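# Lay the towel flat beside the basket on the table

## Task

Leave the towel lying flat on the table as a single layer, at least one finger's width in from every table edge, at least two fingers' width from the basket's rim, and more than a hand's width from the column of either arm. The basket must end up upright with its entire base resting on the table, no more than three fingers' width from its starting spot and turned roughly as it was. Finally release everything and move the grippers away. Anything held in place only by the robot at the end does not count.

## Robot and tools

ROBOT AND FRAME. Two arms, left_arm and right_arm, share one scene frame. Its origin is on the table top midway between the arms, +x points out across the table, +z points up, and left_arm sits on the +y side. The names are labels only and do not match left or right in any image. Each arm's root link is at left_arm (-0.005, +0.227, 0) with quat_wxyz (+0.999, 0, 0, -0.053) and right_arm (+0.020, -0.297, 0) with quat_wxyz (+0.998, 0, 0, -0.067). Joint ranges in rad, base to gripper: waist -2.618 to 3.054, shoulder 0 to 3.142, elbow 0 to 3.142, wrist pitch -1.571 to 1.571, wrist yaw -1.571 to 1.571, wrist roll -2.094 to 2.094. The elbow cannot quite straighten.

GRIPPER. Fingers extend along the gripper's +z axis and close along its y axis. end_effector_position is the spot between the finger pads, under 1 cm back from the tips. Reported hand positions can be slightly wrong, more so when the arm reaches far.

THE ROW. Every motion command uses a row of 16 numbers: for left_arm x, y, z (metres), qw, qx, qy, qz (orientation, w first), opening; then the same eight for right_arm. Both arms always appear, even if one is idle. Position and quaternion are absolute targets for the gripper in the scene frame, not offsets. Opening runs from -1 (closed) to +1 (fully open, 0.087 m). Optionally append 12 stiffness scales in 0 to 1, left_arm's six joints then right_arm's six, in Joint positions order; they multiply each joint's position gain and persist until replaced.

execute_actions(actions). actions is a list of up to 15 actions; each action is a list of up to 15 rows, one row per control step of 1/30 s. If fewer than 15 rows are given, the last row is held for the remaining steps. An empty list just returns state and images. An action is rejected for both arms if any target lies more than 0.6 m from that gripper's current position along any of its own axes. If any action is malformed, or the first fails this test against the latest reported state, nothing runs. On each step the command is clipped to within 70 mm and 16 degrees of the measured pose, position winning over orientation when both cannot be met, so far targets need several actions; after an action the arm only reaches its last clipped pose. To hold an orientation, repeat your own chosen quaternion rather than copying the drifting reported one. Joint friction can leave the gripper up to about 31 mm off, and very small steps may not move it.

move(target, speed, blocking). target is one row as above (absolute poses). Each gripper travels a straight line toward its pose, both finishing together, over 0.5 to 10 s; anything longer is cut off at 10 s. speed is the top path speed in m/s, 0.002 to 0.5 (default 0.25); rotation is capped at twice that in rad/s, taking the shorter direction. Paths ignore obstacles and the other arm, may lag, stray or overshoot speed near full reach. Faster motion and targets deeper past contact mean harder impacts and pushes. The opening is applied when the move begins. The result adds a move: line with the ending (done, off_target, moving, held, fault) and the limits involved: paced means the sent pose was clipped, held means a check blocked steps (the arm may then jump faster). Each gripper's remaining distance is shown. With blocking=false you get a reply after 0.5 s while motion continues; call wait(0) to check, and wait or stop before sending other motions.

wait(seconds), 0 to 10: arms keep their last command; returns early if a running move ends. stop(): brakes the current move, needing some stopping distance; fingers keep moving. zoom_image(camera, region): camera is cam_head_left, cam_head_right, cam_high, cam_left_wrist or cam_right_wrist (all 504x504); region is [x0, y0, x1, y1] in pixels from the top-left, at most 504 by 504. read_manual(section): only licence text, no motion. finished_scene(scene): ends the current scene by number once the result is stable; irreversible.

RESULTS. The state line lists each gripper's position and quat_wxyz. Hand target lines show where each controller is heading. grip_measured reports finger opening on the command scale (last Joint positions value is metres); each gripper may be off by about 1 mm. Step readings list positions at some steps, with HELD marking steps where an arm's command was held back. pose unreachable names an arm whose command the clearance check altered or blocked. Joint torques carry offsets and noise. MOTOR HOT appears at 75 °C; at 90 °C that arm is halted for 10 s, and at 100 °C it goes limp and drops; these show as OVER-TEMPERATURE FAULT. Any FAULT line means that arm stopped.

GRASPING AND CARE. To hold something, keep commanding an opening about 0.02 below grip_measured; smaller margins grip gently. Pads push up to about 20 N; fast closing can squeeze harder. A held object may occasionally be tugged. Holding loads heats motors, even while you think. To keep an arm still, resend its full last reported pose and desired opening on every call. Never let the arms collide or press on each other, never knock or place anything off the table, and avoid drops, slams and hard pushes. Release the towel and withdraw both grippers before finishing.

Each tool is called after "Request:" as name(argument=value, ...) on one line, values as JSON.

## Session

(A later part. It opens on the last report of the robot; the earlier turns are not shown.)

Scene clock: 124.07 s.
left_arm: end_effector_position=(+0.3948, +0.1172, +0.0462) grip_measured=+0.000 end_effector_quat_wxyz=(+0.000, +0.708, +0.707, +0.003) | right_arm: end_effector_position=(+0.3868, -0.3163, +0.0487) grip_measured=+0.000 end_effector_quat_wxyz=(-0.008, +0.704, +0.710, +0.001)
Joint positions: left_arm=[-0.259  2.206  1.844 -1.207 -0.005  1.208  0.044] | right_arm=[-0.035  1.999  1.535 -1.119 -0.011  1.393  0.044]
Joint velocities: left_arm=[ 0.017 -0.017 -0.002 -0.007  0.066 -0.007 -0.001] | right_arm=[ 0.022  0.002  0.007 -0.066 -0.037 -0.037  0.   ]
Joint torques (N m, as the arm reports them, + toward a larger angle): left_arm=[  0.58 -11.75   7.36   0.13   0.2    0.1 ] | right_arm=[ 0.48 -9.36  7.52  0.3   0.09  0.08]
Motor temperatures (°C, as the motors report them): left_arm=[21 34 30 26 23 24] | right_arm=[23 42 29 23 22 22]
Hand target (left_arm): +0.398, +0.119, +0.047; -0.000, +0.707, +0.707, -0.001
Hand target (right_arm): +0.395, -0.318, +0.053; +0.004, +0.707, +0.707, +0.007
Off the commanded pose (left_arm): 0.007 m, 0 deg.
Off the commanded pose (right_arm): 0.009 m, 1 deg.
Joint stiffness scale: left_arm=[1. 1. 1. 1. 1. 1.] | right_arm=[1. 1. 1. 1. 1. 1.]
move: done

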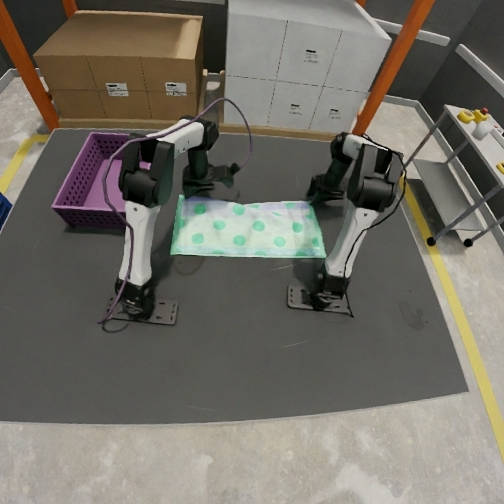

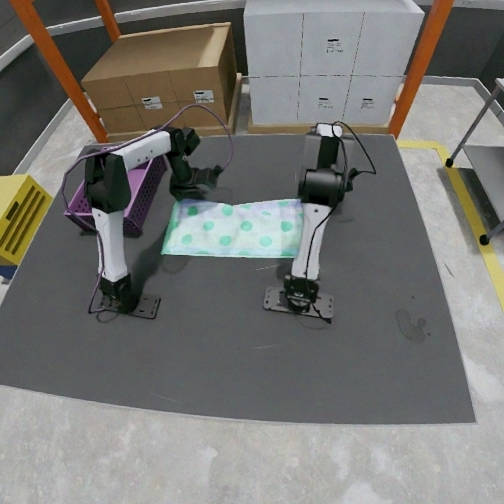

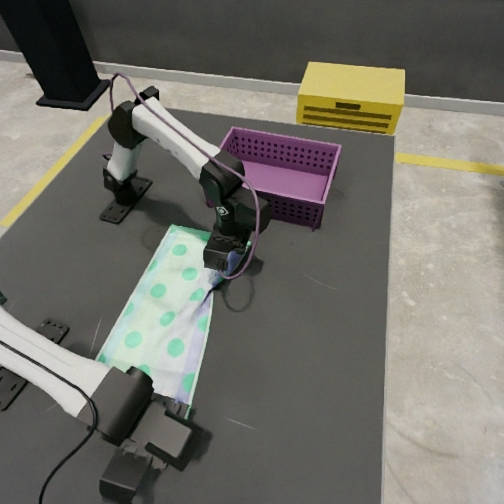

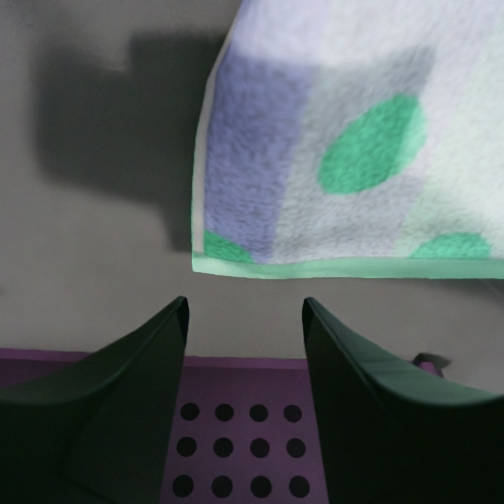

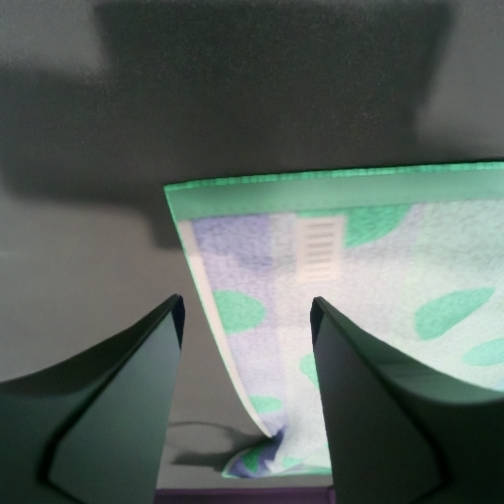

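Request:
move(target=[0.416,0.132,0.03,0,0.707,0.707,0,0,0.416,-0.32,0.035,0,0.707,0.707,0,0], speed=0.1)

Request:
move(target=[0.416,0.132,-0.012,0,0.707,0.707,0,0,0.416,-0.32,-0.008,0,0.707,0.707,0,0], speed=0.06)

Request:
execute_actions(actions=[[[0.416,0.132,-0.012,0,0.707,0.707,0,-0.5,0.416,-0.32,-0.008,0,0.707,0.707,0,-0.5]],[[0.416,0.132,-0.012,0,0.707,0.707,0,-1,0.416,-0.32,-0.008,0,0.707,0.707,0,-1]]])

Request:
move(target=[0.46,0.14,0.04,0,0.707,0.707,0,-1,0.46,-0.335,0.045,0,0.707,0.707,0,-1], speed=0.06)

Scene clock: 140.27 s.
left_arm: end_effector_position=(+0.4082, +0.1327, +0.0312) grip_measured=+0.000 end_effector_quat_wxyz=(-0.008, +0.707, +0.707, -0.001) | right_arm: end_effector_position=(+0.4074, -0.3207, +0.0329) grip_measured=+0.000 end_effector_quat_wxyz=(-0.011, +0.708, +0.706, -0.005)
Joint positions: left_arm=[-0.214  2.267  1.885 -1.204 -0.005  1.251  0.044] | right_arm=[-0.035  2.103  1.626 -1.118 -0.005  1.403  0.044]
Joint velocities: left_arm=[-0.007  0.017 -0.017  0.051 -0.037  0.037 -0.   ] | right_arm=[-0.002 -0.007  0.002  0.007  0.051 -0.007  0.001]
Joint torques (N m, as the arm reports them, + toward a larger angle): left_arm=[  0.23 -11.9    7.2    0.25   0.17   0.18] | right_arm=[ 0.96 -9.76  7.48  0.27  0.1   0.08]
Motor temperatures (°C, as the motors report them): left_arm=[21 37 32 26 23 24] | right_arm=[23 41 30 23 22 22]
Hand target (left_arm): +0.416, +0.132, +0.030; -0.000, +0.707, +0.707, -0.000
Hand target (right_arm): +0.416, -0.320, +0.036; -0.000, +0.707, +0.707, +0.000
Off the commanded pose (left_arm): 0.008 m, 1 deg.
Off the commanded pose (right_arm): 0.009 m, 1 deg.
Joint stiffness scale: left_arm=[1. 1. 1. 1. 1. 1.] | right_arm=[1. 1. 1. 1. 1. 1.]
move: done

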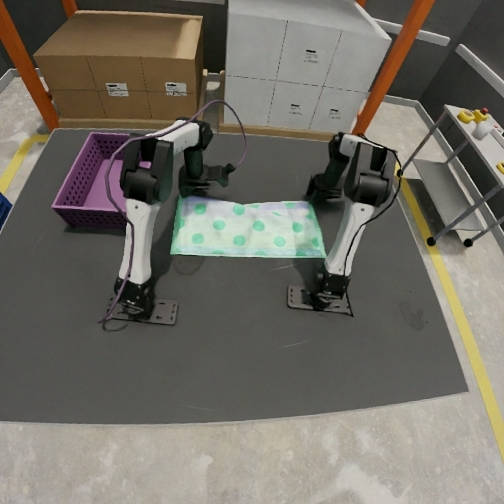

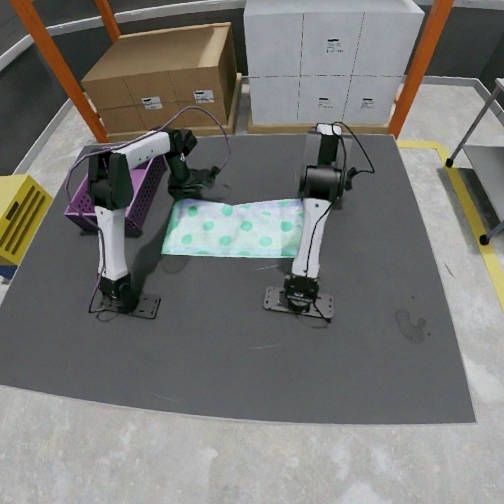

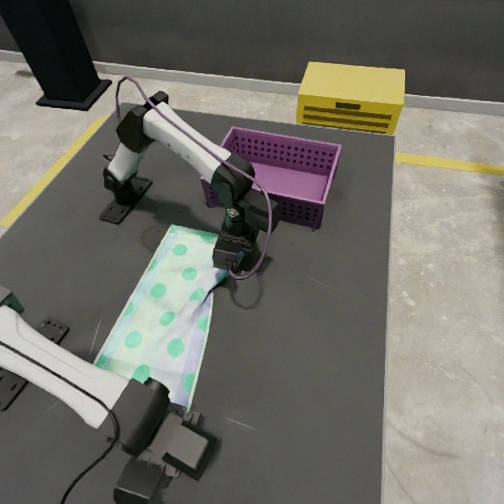

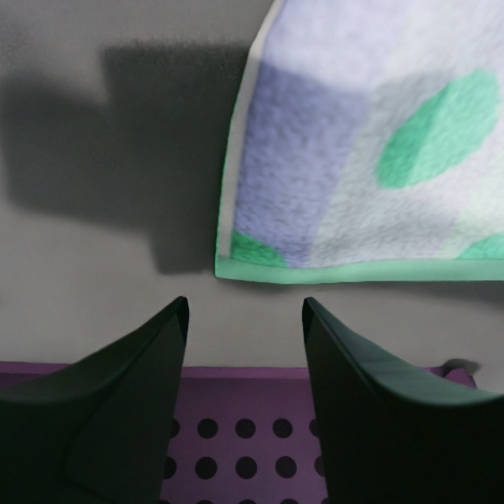

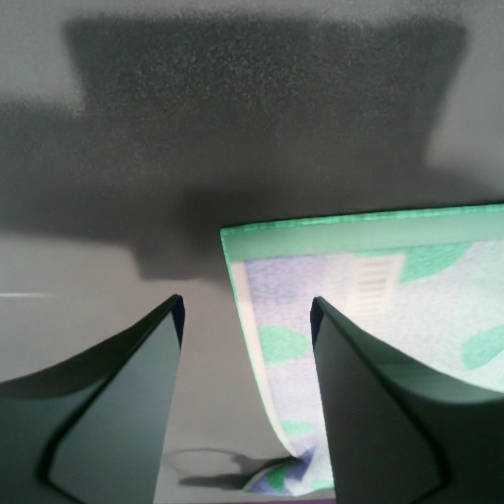

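Scene clock: 141.23 s.
left_arm: end_effector_position=(+0.4166, +0.1300, +0.0052) grip_measured=+0.000 end_effector_quat_wxyz=(+0.005, +0.707, +0.707, +0.006) | right_arm: end_effector_position=(+0.4104, -0.3211, +0.0122) grip_measured=+0.000 end_effector_quat_wxyz=(-0.009, +0.708, +0.706, -0.003)
Joint positions: left_arm=[-0.214  2.293  1.825 -1.088 -0.006  1.251  0.044] | right_arm=[-0.035  2.131  1.585 -1.043 -0.006  1.403  0.044]
Joint velocities: left_arm=[ 0.002 -0.012 -0.022  0.007 -0.051 -0.037  0.001] | right_arm=[ 0.032  0.007  0.007 -0.007  0.007  0.022  0.001]
Joint torques (N m, as the arm reports them, + toward a larger angle): left_arm=[  0.34 -11.61   3.96   0.61   0.21   0.11] | right_arm=[ 0.9  -8.33  3.1   0.86  0.1   0.06]
Motor temperatures (°C, as the motors report them): left_arm=[21 37 32 26 23 24] | right_arm=[23 41 30 23 22 22]
Hand target (left_arm): +0.415, +0.132, -0.012; -0.000, +0.707, +0.707, -0.000
Hand target (right_arm): +0.415, -0.320, -0.007; -0.001, +0.707, +0.707, -0.001
Off the commanded pose (left_arm): 0.017 m, 1 deg.
Off the commanded pose (right_arm): 0.021 m, 1 deg.
Joint stiffness scale: left_arm=[1. 1. 1. 1. 1. 1.] | right_arm=[1. 1. 1. 1. 1. 1.]
move: off_target (left_arm, right_arm)

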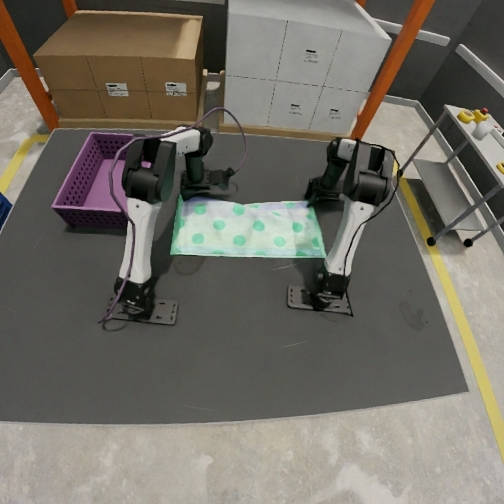

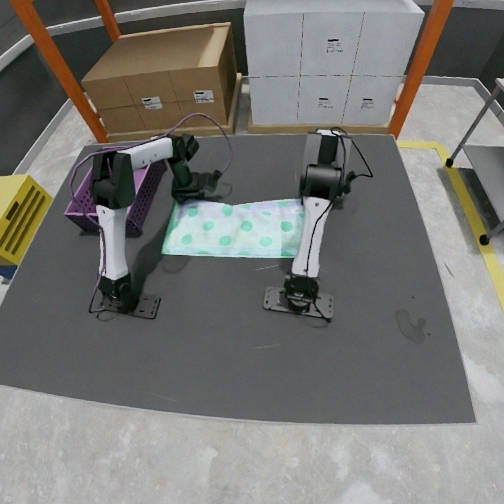

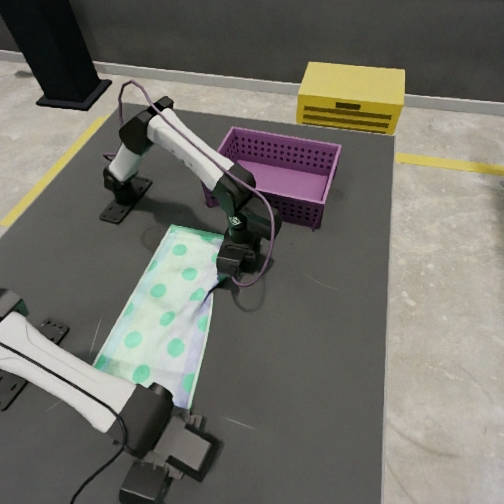

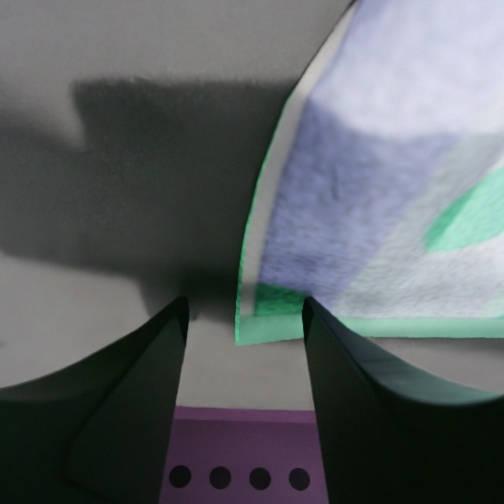

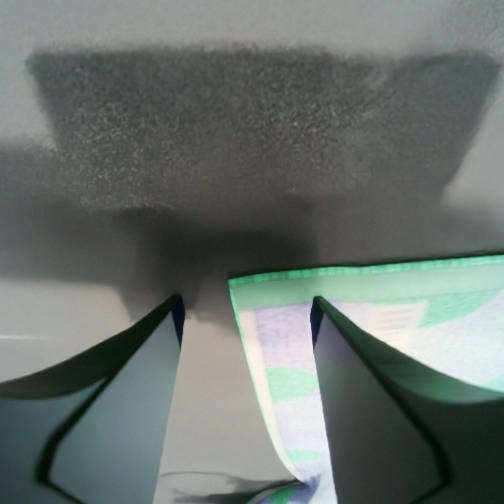

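Scene clock: 142.23 s.
left_arm: end_effector_position=(+0.4123, +0.1305, +0.0052) grip_measured=-0.936 end_effector_quat_wxyz=(-0.001, +0.707, +0.707, +0.000) | right_arm: end_effector_position=(+0.4057, -0.3192, +0.0125) grip_measured=-0.931 end_effector_quat_wxyz=(-0.018, +0.705, +0.709, -0.005)
Joint positions: left_arm=[-0.214  2.293  1.825 -1.105 -0.001  1.25   0.003] | right_arm=[-0.035  2.128  1.581 -1.058 -0.012  1.396  0.003]
Joint velocities: left_arm=[ 0.002  0.012 -0.002  0.037  0.007 -0.022  0.   ] | right_arm=[-0.012  0.002 -0.007  0.007 -0.007  0.022 -0.   ]
Joint torques (N m, as the arm reports them, + toward a larger angle): left_arm=[  0.35 -11.28   4.13   0.72   0.15   0.13] | right_arm=[ 0.92 -8.18  3.33  0.95  0.18  0.14]
Motor temperatures (°C, as the motors report them): left_arm=[21 37 32 26 23 24] | right_arm=[23 41 30 23 22 22]
Hand target (left_arm): +0.415, +0.132, -0.012; -0.001, +0.707, +0.707, -0.000
Hand target (right_arm): +0.415, -0.320, -0.007; -0.001, +0.707, +0.707, -0.001
Off the commanded pose (left_arm): 0.018 m, 0 deg.
Off the commanded pose (right_arm): 0.023 m, 2 deg.
Joint stiffness scale: left_arm=[1. 1. 1. 1. 1. 1.] | right_arm=[1. 1. 1. 1. 1. 1.]
Step readings (end_effector_position; steps 1 to 15: 1st action; 16 to 30: 2nd action):
0: left_arm (+0.4166, +0.1300, +0.0052) | right_arm (+0.4104, -0.3211, +0.0122)
1: left_arm (+0.4164, +0.1300, +0.0052) | right_arm (+0.4107, -0.3209, +0.0122)
2: left_arm (+0.4150, +0.1303, +0.0052) | right_arm (+0.4080, -0.3203, +0.0117)
4: left_arm (+0.4134, +0.1303, +0.0052) | right_arm (+0.4066, -0.3200, +0.0116)
8: left_arm (+0.4132, +0.1303, +0.0052) | right_arm (+0.4064, -0.3199, +0.0116)
15: left_arm (+0.4132, +0.1303, +0.0052) | right_arm (+0.4064, -0.3199, +0.0116)
16: left_arm (+0.4129, +0.1303, +0.0052) | right_arm (+0.4053, -0.3198, +0.0116)
17: left_arm (+0.4122, +0.1306, +0.0052) | right_arm (+0.4039, -0.3191, +0.0118)
19: left_arm (+0.4123, +0.1305, +0.0052) | right_arm (+0.4055, -0.3192, +0.0125)
23: left_arm (+0.4123, +0.1305, +0.0052) | right_arm (+0.4057, -0.3192, +0.0125)
30: end_effector_position above

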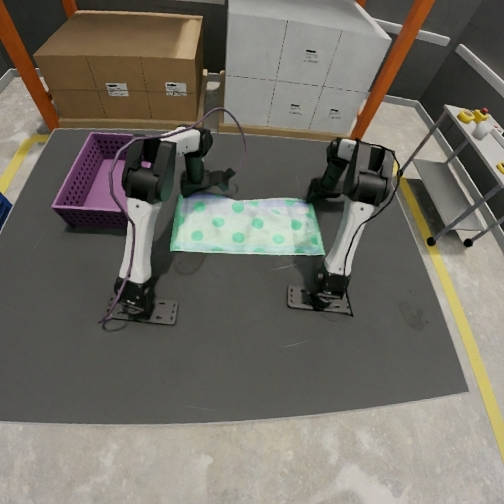

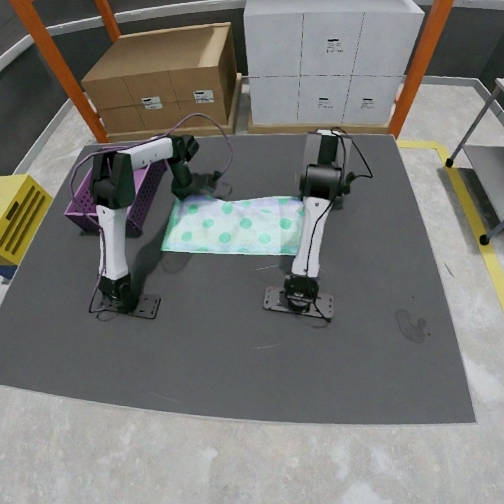

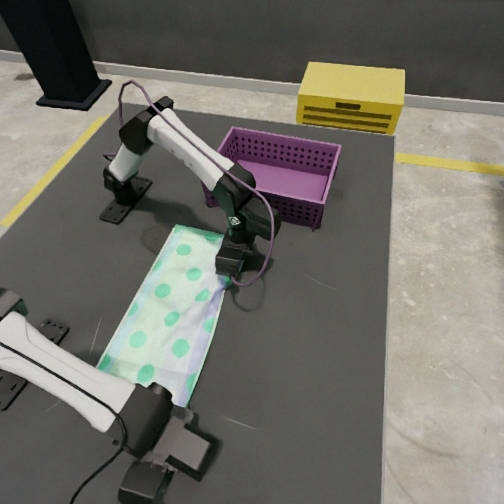

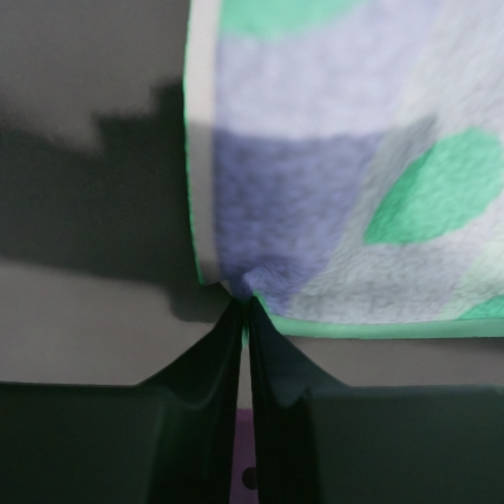

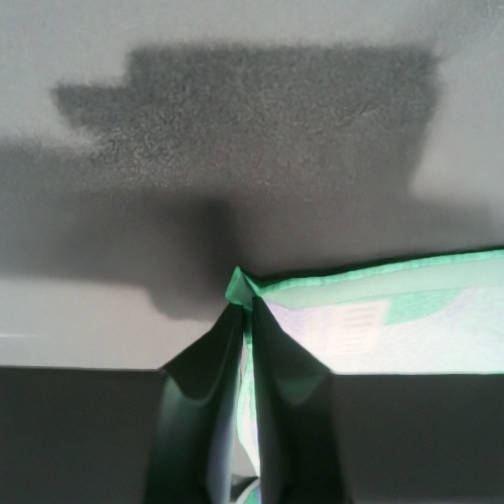

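Scene clock: 143.90 s.
left_arm: end_effector_position=(+0.4595, +0.1346, +0.0423) grip_measured=-0.938 end_effector_quat_wxyz=(+0.005, +0.709, +0.705, +0.003) | right_arm: end_effector_position=(+0.4589, -0.3296, +0.0431) grip_measured=-0.966 end_effector_quat_wxyz=(-0.002, +0.705, +0.709, +0.002)
Joint positions: left_arm=[-0.176  2.483  2.309 -1.386 -0.001  1.295  0.003] | right_arm=[-0.035  2.293  1.976 -1.255 -0.005  1.396  0.001]
Joint velocities: left_arm=[-0.002  0.007  0.002  0.037 -0.051  0.037  0.   ] | right_arm=[ 0.012  0.007 -0.002  0.022 -0.007 -0.007 -0.   ]
Joint torques (N m, as the arm reports them, + toward a larger angle): left_arm=[  0.83 -13.19   7.28   0.12   0.14   0.08] | right_arm=[ -0.21 -11.18   7.62   0.11   0.12  -0.03]
Motor temperatures (°C, as the motors report them): left_arm=[21 37 32 26 23 24] | right_arm=[23 41 30 23 22 22]
Hand target (left_arm): +0.461, +0.139, +0.039; -0.000, +0.707, +0.707, -0.000
Hand target (right_arm): +0.460, -0.334, +0.046; +0.000, +0.707, +0.707, -0.000
Off the commanded pose (left_arm): 0.006 m, 1 deg.
Off the commanded pose (right_arm): 0.006 m, 0 deg.
Joint stiffness scale: left_arm=[1. 1. 1. 1. 1. 1.] | right_arm=[1. 1. 1. 1. 1. 1.]
move: done

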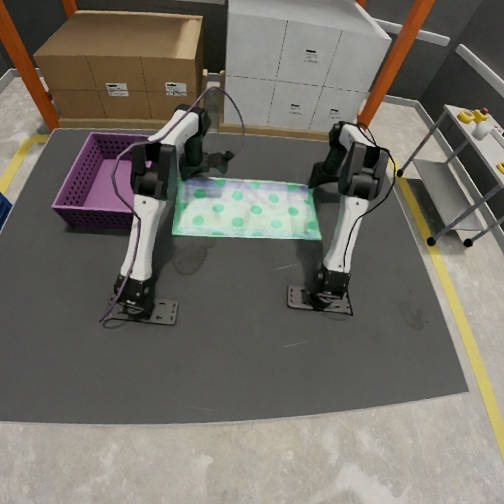

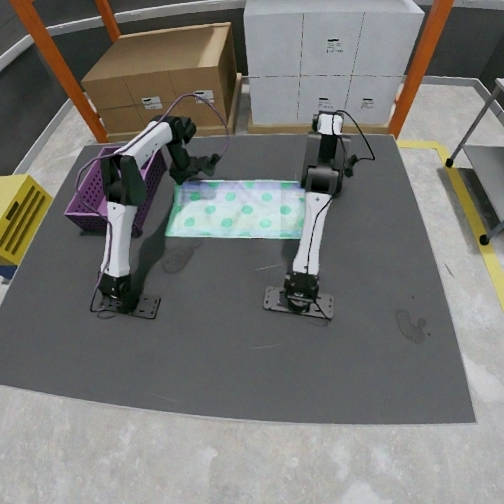

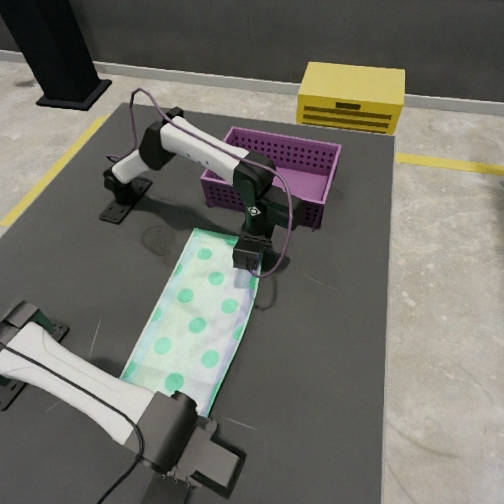

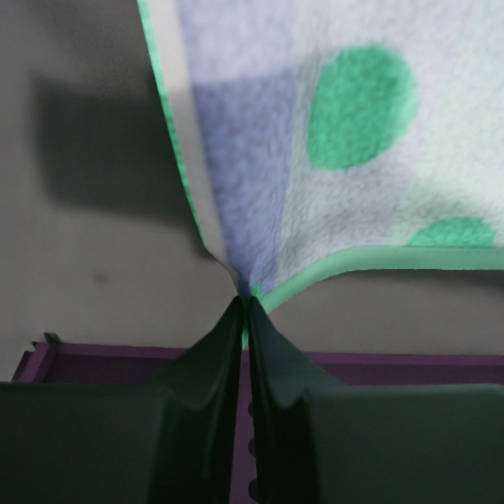

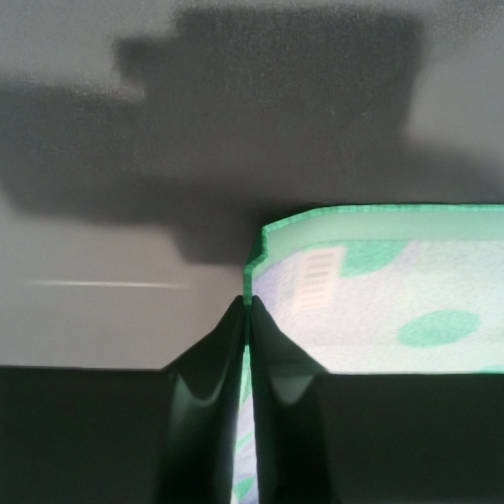

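Request:
move(target=[0.47,0.11,0.028,0,0.707,0.707,0,-1,0.47,-0.358,0.035,0,0.707,0.707,0,-1], speed=0.05)

Request:
move(target=[0.478,0.11,0.028,0,0.707,0.707,0,0,0.478,-0.358,0.035,0,0.707,0.707,0,0])

Request:
move(target=[0.47,0.11,0.12,0,0.707,0.707,0,0,0.47,-0.38,0.12,0,0.707,0.707,0,0])

Request:
move(target=[0.12,0.18,0.17,0,0.5,0.866,0,0,0.13,-0.43,0.16,0,0.6,0.8,0,0], speed=0.35)

Scene clock: 154.23 s.
left_arm: end_effector_position=(+0.4725, +0.1132, +0.0303) grip_measured=-0.938 end_effector_quat_wxyz=(+0.008, +0.707, +0.707, +0.005) | right_arm: end_effector_position=(+0.4688, -0.3530, +0.0322) grip_measured=-0.966 end_effector_quat_wxyz=(-0.004, +0.707, +0.707, +0.001)
Joint positions: left_arm=[-0.209  2.611  2.502 -1.444 -0.001  1.256  0.003] | right_arm=[-0.081  2.37   2.066 -1.272 -0.005  1.355  0.001]
Joint velocities: left_arm=[-0.002 -0.002  0.027 -0.095 -0.037 -0.081  0.001] | right_arm=[-0.007 -0.002  0.017 -0.007  0.007  0.007 -0.001]
Joint torques (N m, as the arm reports them, + toward a larger angle): left_arm=[ -0.84 -13.87   7.28   0.09   0.15   0.03] | right_arm=[ -0.07 -11.8    7.84   0.15   0.12  -0.08]
Motor temperatures (°C, as the motors report them): left_arm=[21 40 33 26 23 24] | right_arm=[23 43 31 23 22 22]
Hand target (left_arm): +0.470, +0.110, +0.028; +0.001, +0.707, +0.707, +0.001
Hand target (right_arm): +0.470, -0.358, +0.035; +0.000, +0.707, +0.707, -0.000
Off the commanded pose (left_arm): 0.005 m, 1 deg.
Off the commanded pose (right_arm): 0.006 m, 0 deg.
Joint stiffness scale: left_arm=[1. 1. 1. 1. 1. 1.] | right_arm=[1. 1. 1. 1. 1. 1.]
move: done

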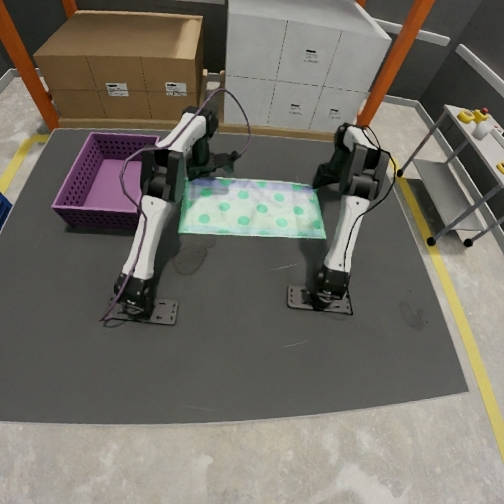

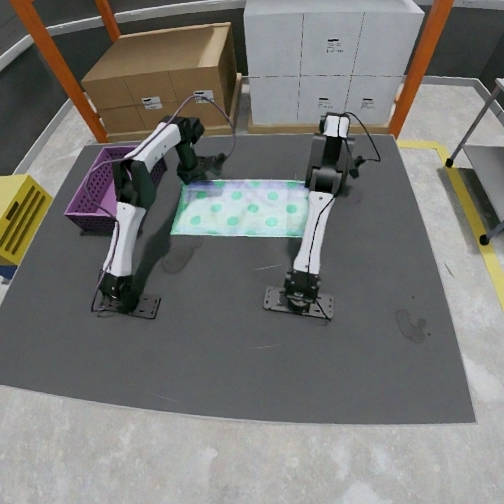

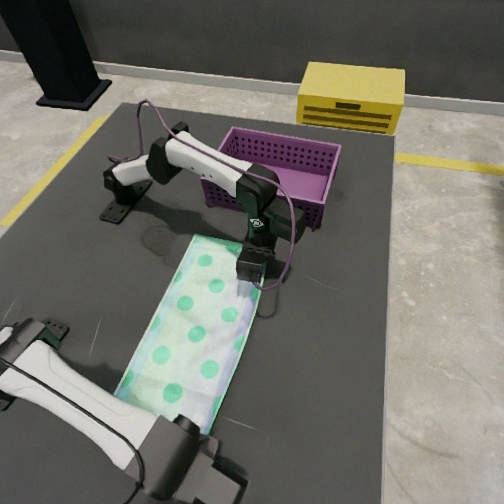

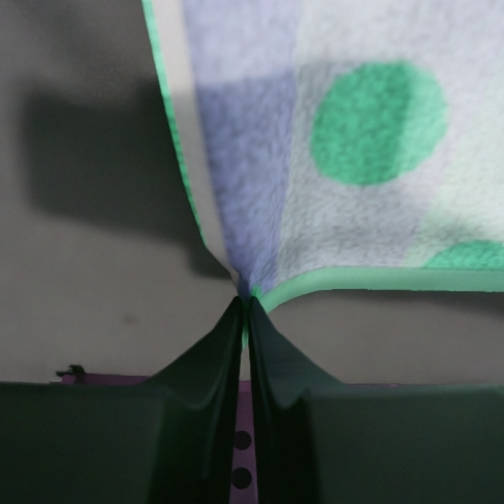

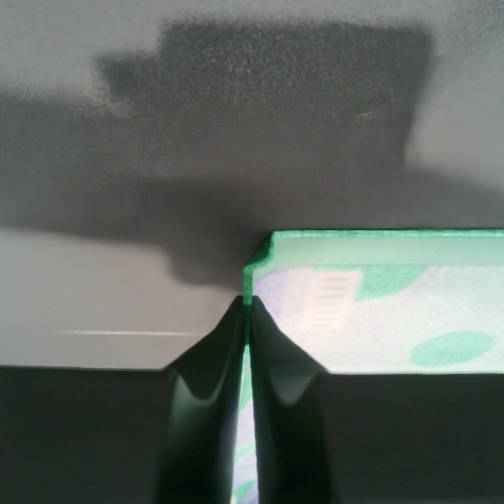

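Scene clock: 155.20 s.
left_arm: end_effector_position=(+0.4789, +0.1111, +0.0312) grip_measured=+0.000 end_effector_quat_wxyz=(+0.006, +0.707, +0.707, +0.004) | right_arm: end_effector_position=(+0.4771, -0.3549, +0.0327) grip_measured=+0.000 end_effector_quat_wxyz=(-0.001, +0.707, +0.707, +0.002)
Joint positions: left_arm=[-0.209  2.706  2.69  -1.54  -0.001  1.255  0.044] | right_arm=[-0.081  2.408  2.136 -1.299 -0.005  1.355  0.044]
Joint velocities: left_arm=[-0.002 -0.007 -0.002 -0.022 -0.066  0.007 -0.   ] | right_arm=[-0.012 -0.002 -0.007  0.037 -0.022 -0.007 -0.   ]
Joint torques (N m, as the arm reports them, + toward a larger angle): left_arm=[ -0.37 -14.21   7.19   0.11   0.14   0.06] | right_arm=[ -0.04 -11.9    7.72   0.15   0.07  -0.03]
Motor temperatures (°C, as the motors report them): left_arm=[21 40 33 26 23 24] | right_arm=[23 43 31 23 22 22]
Hand target (left_arm): +0.478, +0.110, +0.028; +0.002, +0.707, +0.707, +0.001
Hand target (right_arm): +0.478, -0.358, +0.035; +0.000, +0.707, +0.707, +0.000
Off the commanded pose (left_arm): 0.003 m, 1 deg.
Off the commanded pose (right_arm): 0.004 m, 0 deg.
Joint stiffness scale: left_arm=[1. 1. 1. 1. 1. 1.] | right_arm=[1. 1. 1. 1. 1. 1.]
joint sent to its limit (left arm) — the command would take joint 4 (wrist pitch) past its lower limit, so that joint was sent only as far as its limit.
move: done

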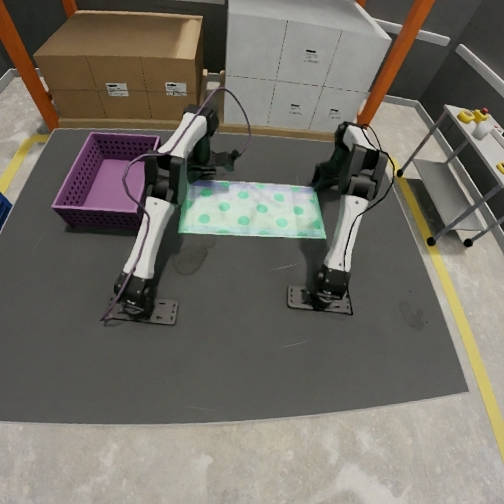

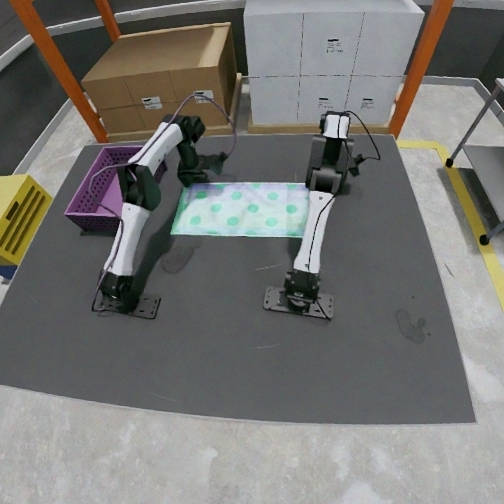

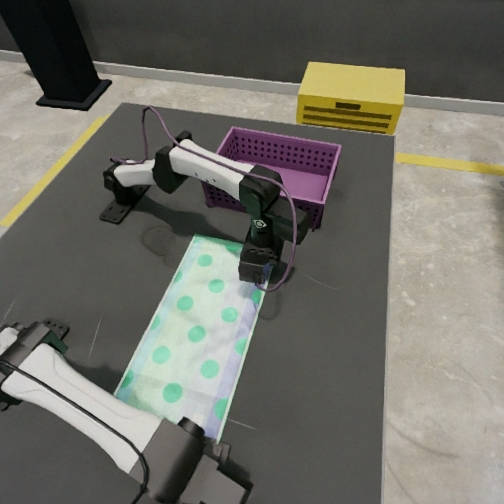

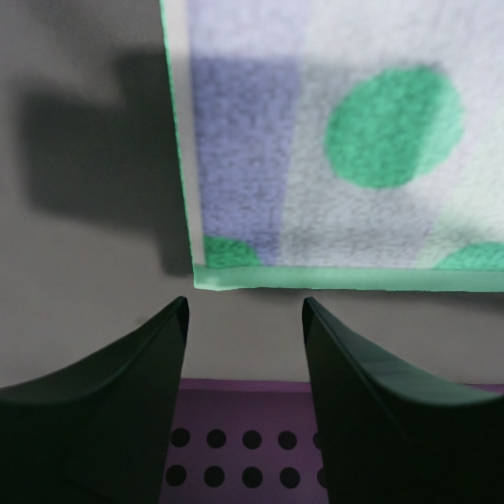

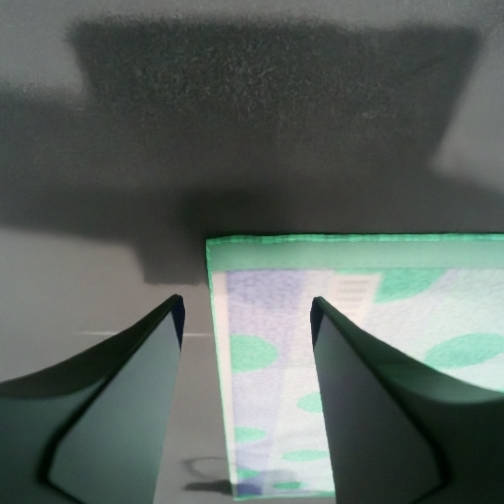

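Scene clock: 156.20 s.
left_arm: end_effector_position=(+0.4770, +0.1118, +0.1325) grip_measured=+0.000 end_effector_quat_wxyz=(+0.088, +0.704, +0.703, +0.046) | right_arm: end_effector_position=(+0.4711, -0.3797, +0.1121) grip_measured=+0.000 end_effector_quat_wxyz=(+0.021, +0.712, +0.702, +0.015)
Joint positions: left_arm=[-0.209  2.468  2.641 -1.545 -0.002  1.256  0.044] | right_arm=[-0.136  2.382  2.408 -1.545 -0.005  1.313  0.044]
Joint velocities: left_arm=[-0.002 -0.007 -0.007 -0.037 -0.081 -0.066  0.   ] | right_arm=[-0.002 -0.007 -0.017 -0.037  0.022 -0.007 -0.001]
Joint torques (N m, as the arm reports them, + toward a larger angle): left_arm=[ -1.16 -13.37   3.96   0.53   0.01   0.11] | right_arm=[  0.21 -12.97   6.82   0.23   0.05  -0.08]
Motor temperatures (°C, as the motors report them): left_arm=[21 41 33 26 23 24] | right_arm=[23 43 31 23 22 22]
Hand target (left_arm): +0.471, +0.110, +0.120; +0.066, +0.711, +0.699, +0.039
Hand target (right_arm): +0.469, -0.380, +0.120; +0.025, +0.709, +0.704, +0.017
Off the commanded pose (left_arm): 0.014 m, 11 deg.
Off the commanded pose (right_arm): 0.008 m, 3 deg.
Joint stiffness scale: left_arm=[1. 1. 1. 1. 1. 1.] | right_arm=[1. 1. 1. 1. 1. 1.]
joint sent to its limit (left arm) — the command would take joint 4 (wrist pitch) past its lower limit, so that joint was sent only as far as its limit.
joint sent to its limit (right arm) — the command would take joint 4 (wrist pitch) past its lower limit, so that joint was sent only as far as its limit.
move: off_target (left_arm, right_arm)

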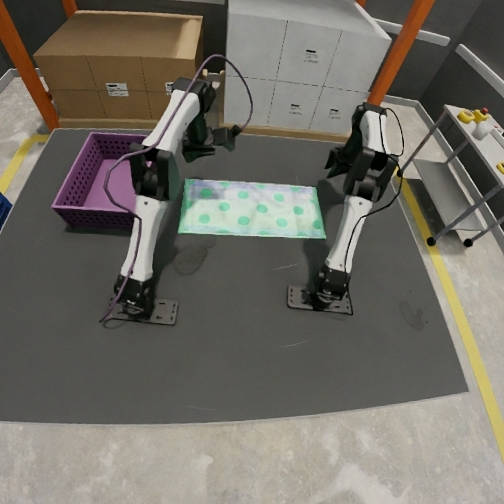

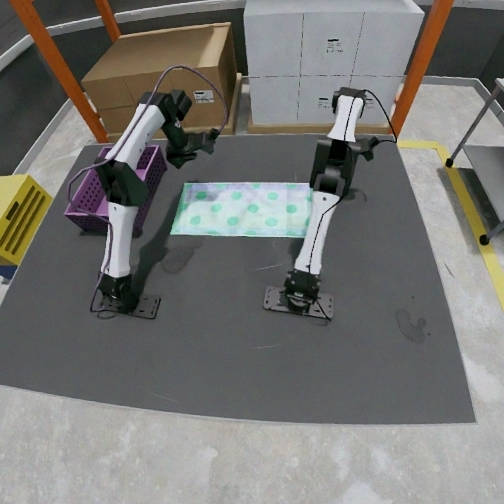

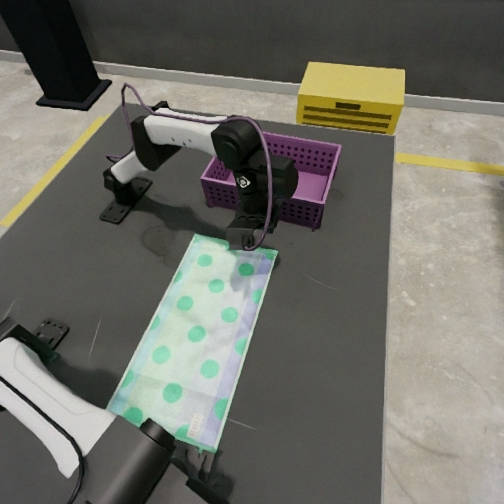

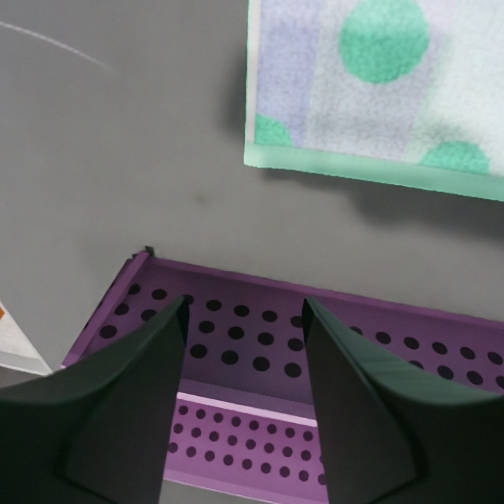

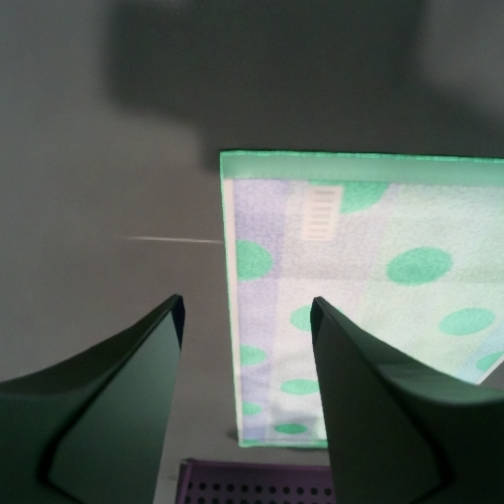

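Scene clock: 158.03 s.
left_arm: end_effector_position=(+0.1292, +0.1779, +0.1767) grip_measured=+0.000 end_effector_quat_wxyz=(+0.038, +0.498, +0.867, +0.002) | right_arm: end_effector_position=(+0.1342, -0.4395, +0.1571) grip_measured=+0.000 end_effector_quat_wxyz=(+0.004, +0.600, +0.800, -0.011)
Joint positions: left_arm=[-0.398  1.166  1.215 -1.543 -0.002  0.539  0.044] | right_arm=[-0.816  1.374  1.273 -1.455  0.019  0.336  0.044]
Joint velocities: left_arm=[ 0.007 -0.012  0.012  0.066  0.022 -0.051 -0.001] | right_arm=[-0.012  0.012 -0.007  0.007  0.022 -0.022  0.001]
Joint torques (N m, as the arm reports them, + toward a larger angle): left_arm=[-1.09 -3.7   4.01  0.35 -0.02  0.02] | right_arm=[-0.22 -5.31  4.56  0.23 -0.08 -0.05]
Motor temperatures (°C, as the motors report them): left_arm=[21 41 32 26 23 24] | right_arm=[23 43 31 23 22 22]
Hand target (left_arm): +0.122, +0.182, +0.173; +0.027, +0.499, +0.866, +0.005
Hand target (right_arm): +0.129, -0.433, +0.156; -0.005, +0.600, +0.800, -0.005
Off the commanded pose (left_arm): 0.012 m, 4 deg.
Off the commanded pose (right_arm): 0.011 m, 1 deg.
Joint stiffness scale: left_arm=[1. 1. 1. 1. 1. 1.] | right_arm=[1. 1. 1. 1. 1. 1.]
joint sent to its limit (left arm) — the command would take joint 4 (wrist pitch) past its lower limit, so that joint was sent only as far as its limit.
move: off_target (left_arm, right_arm)

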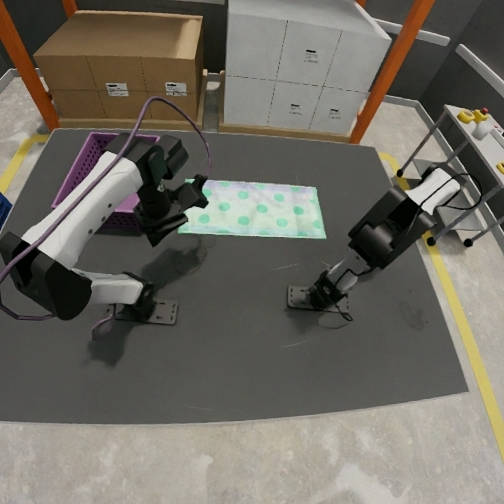

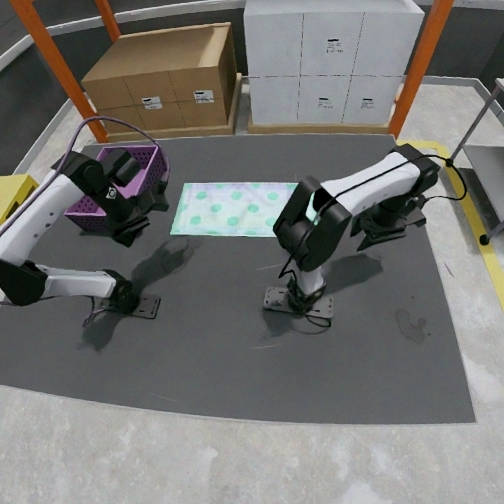

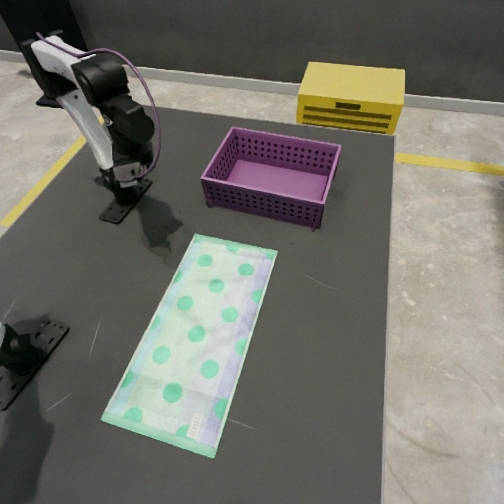

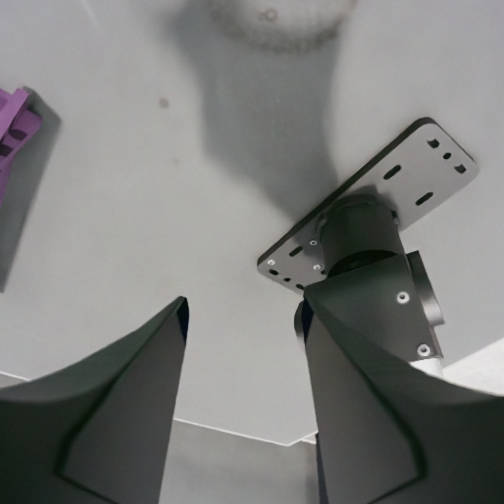

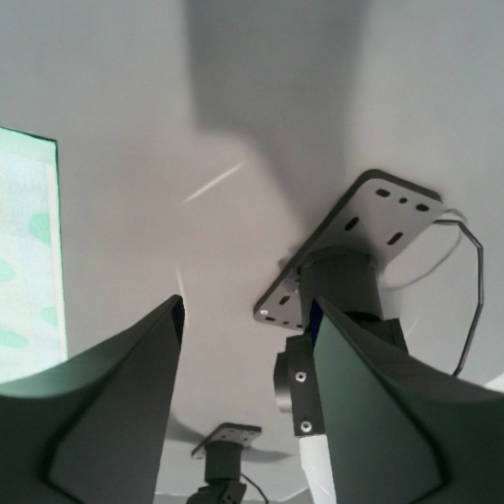

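Request:
finished_scene(scene=1)

The scene is finished: the task was done.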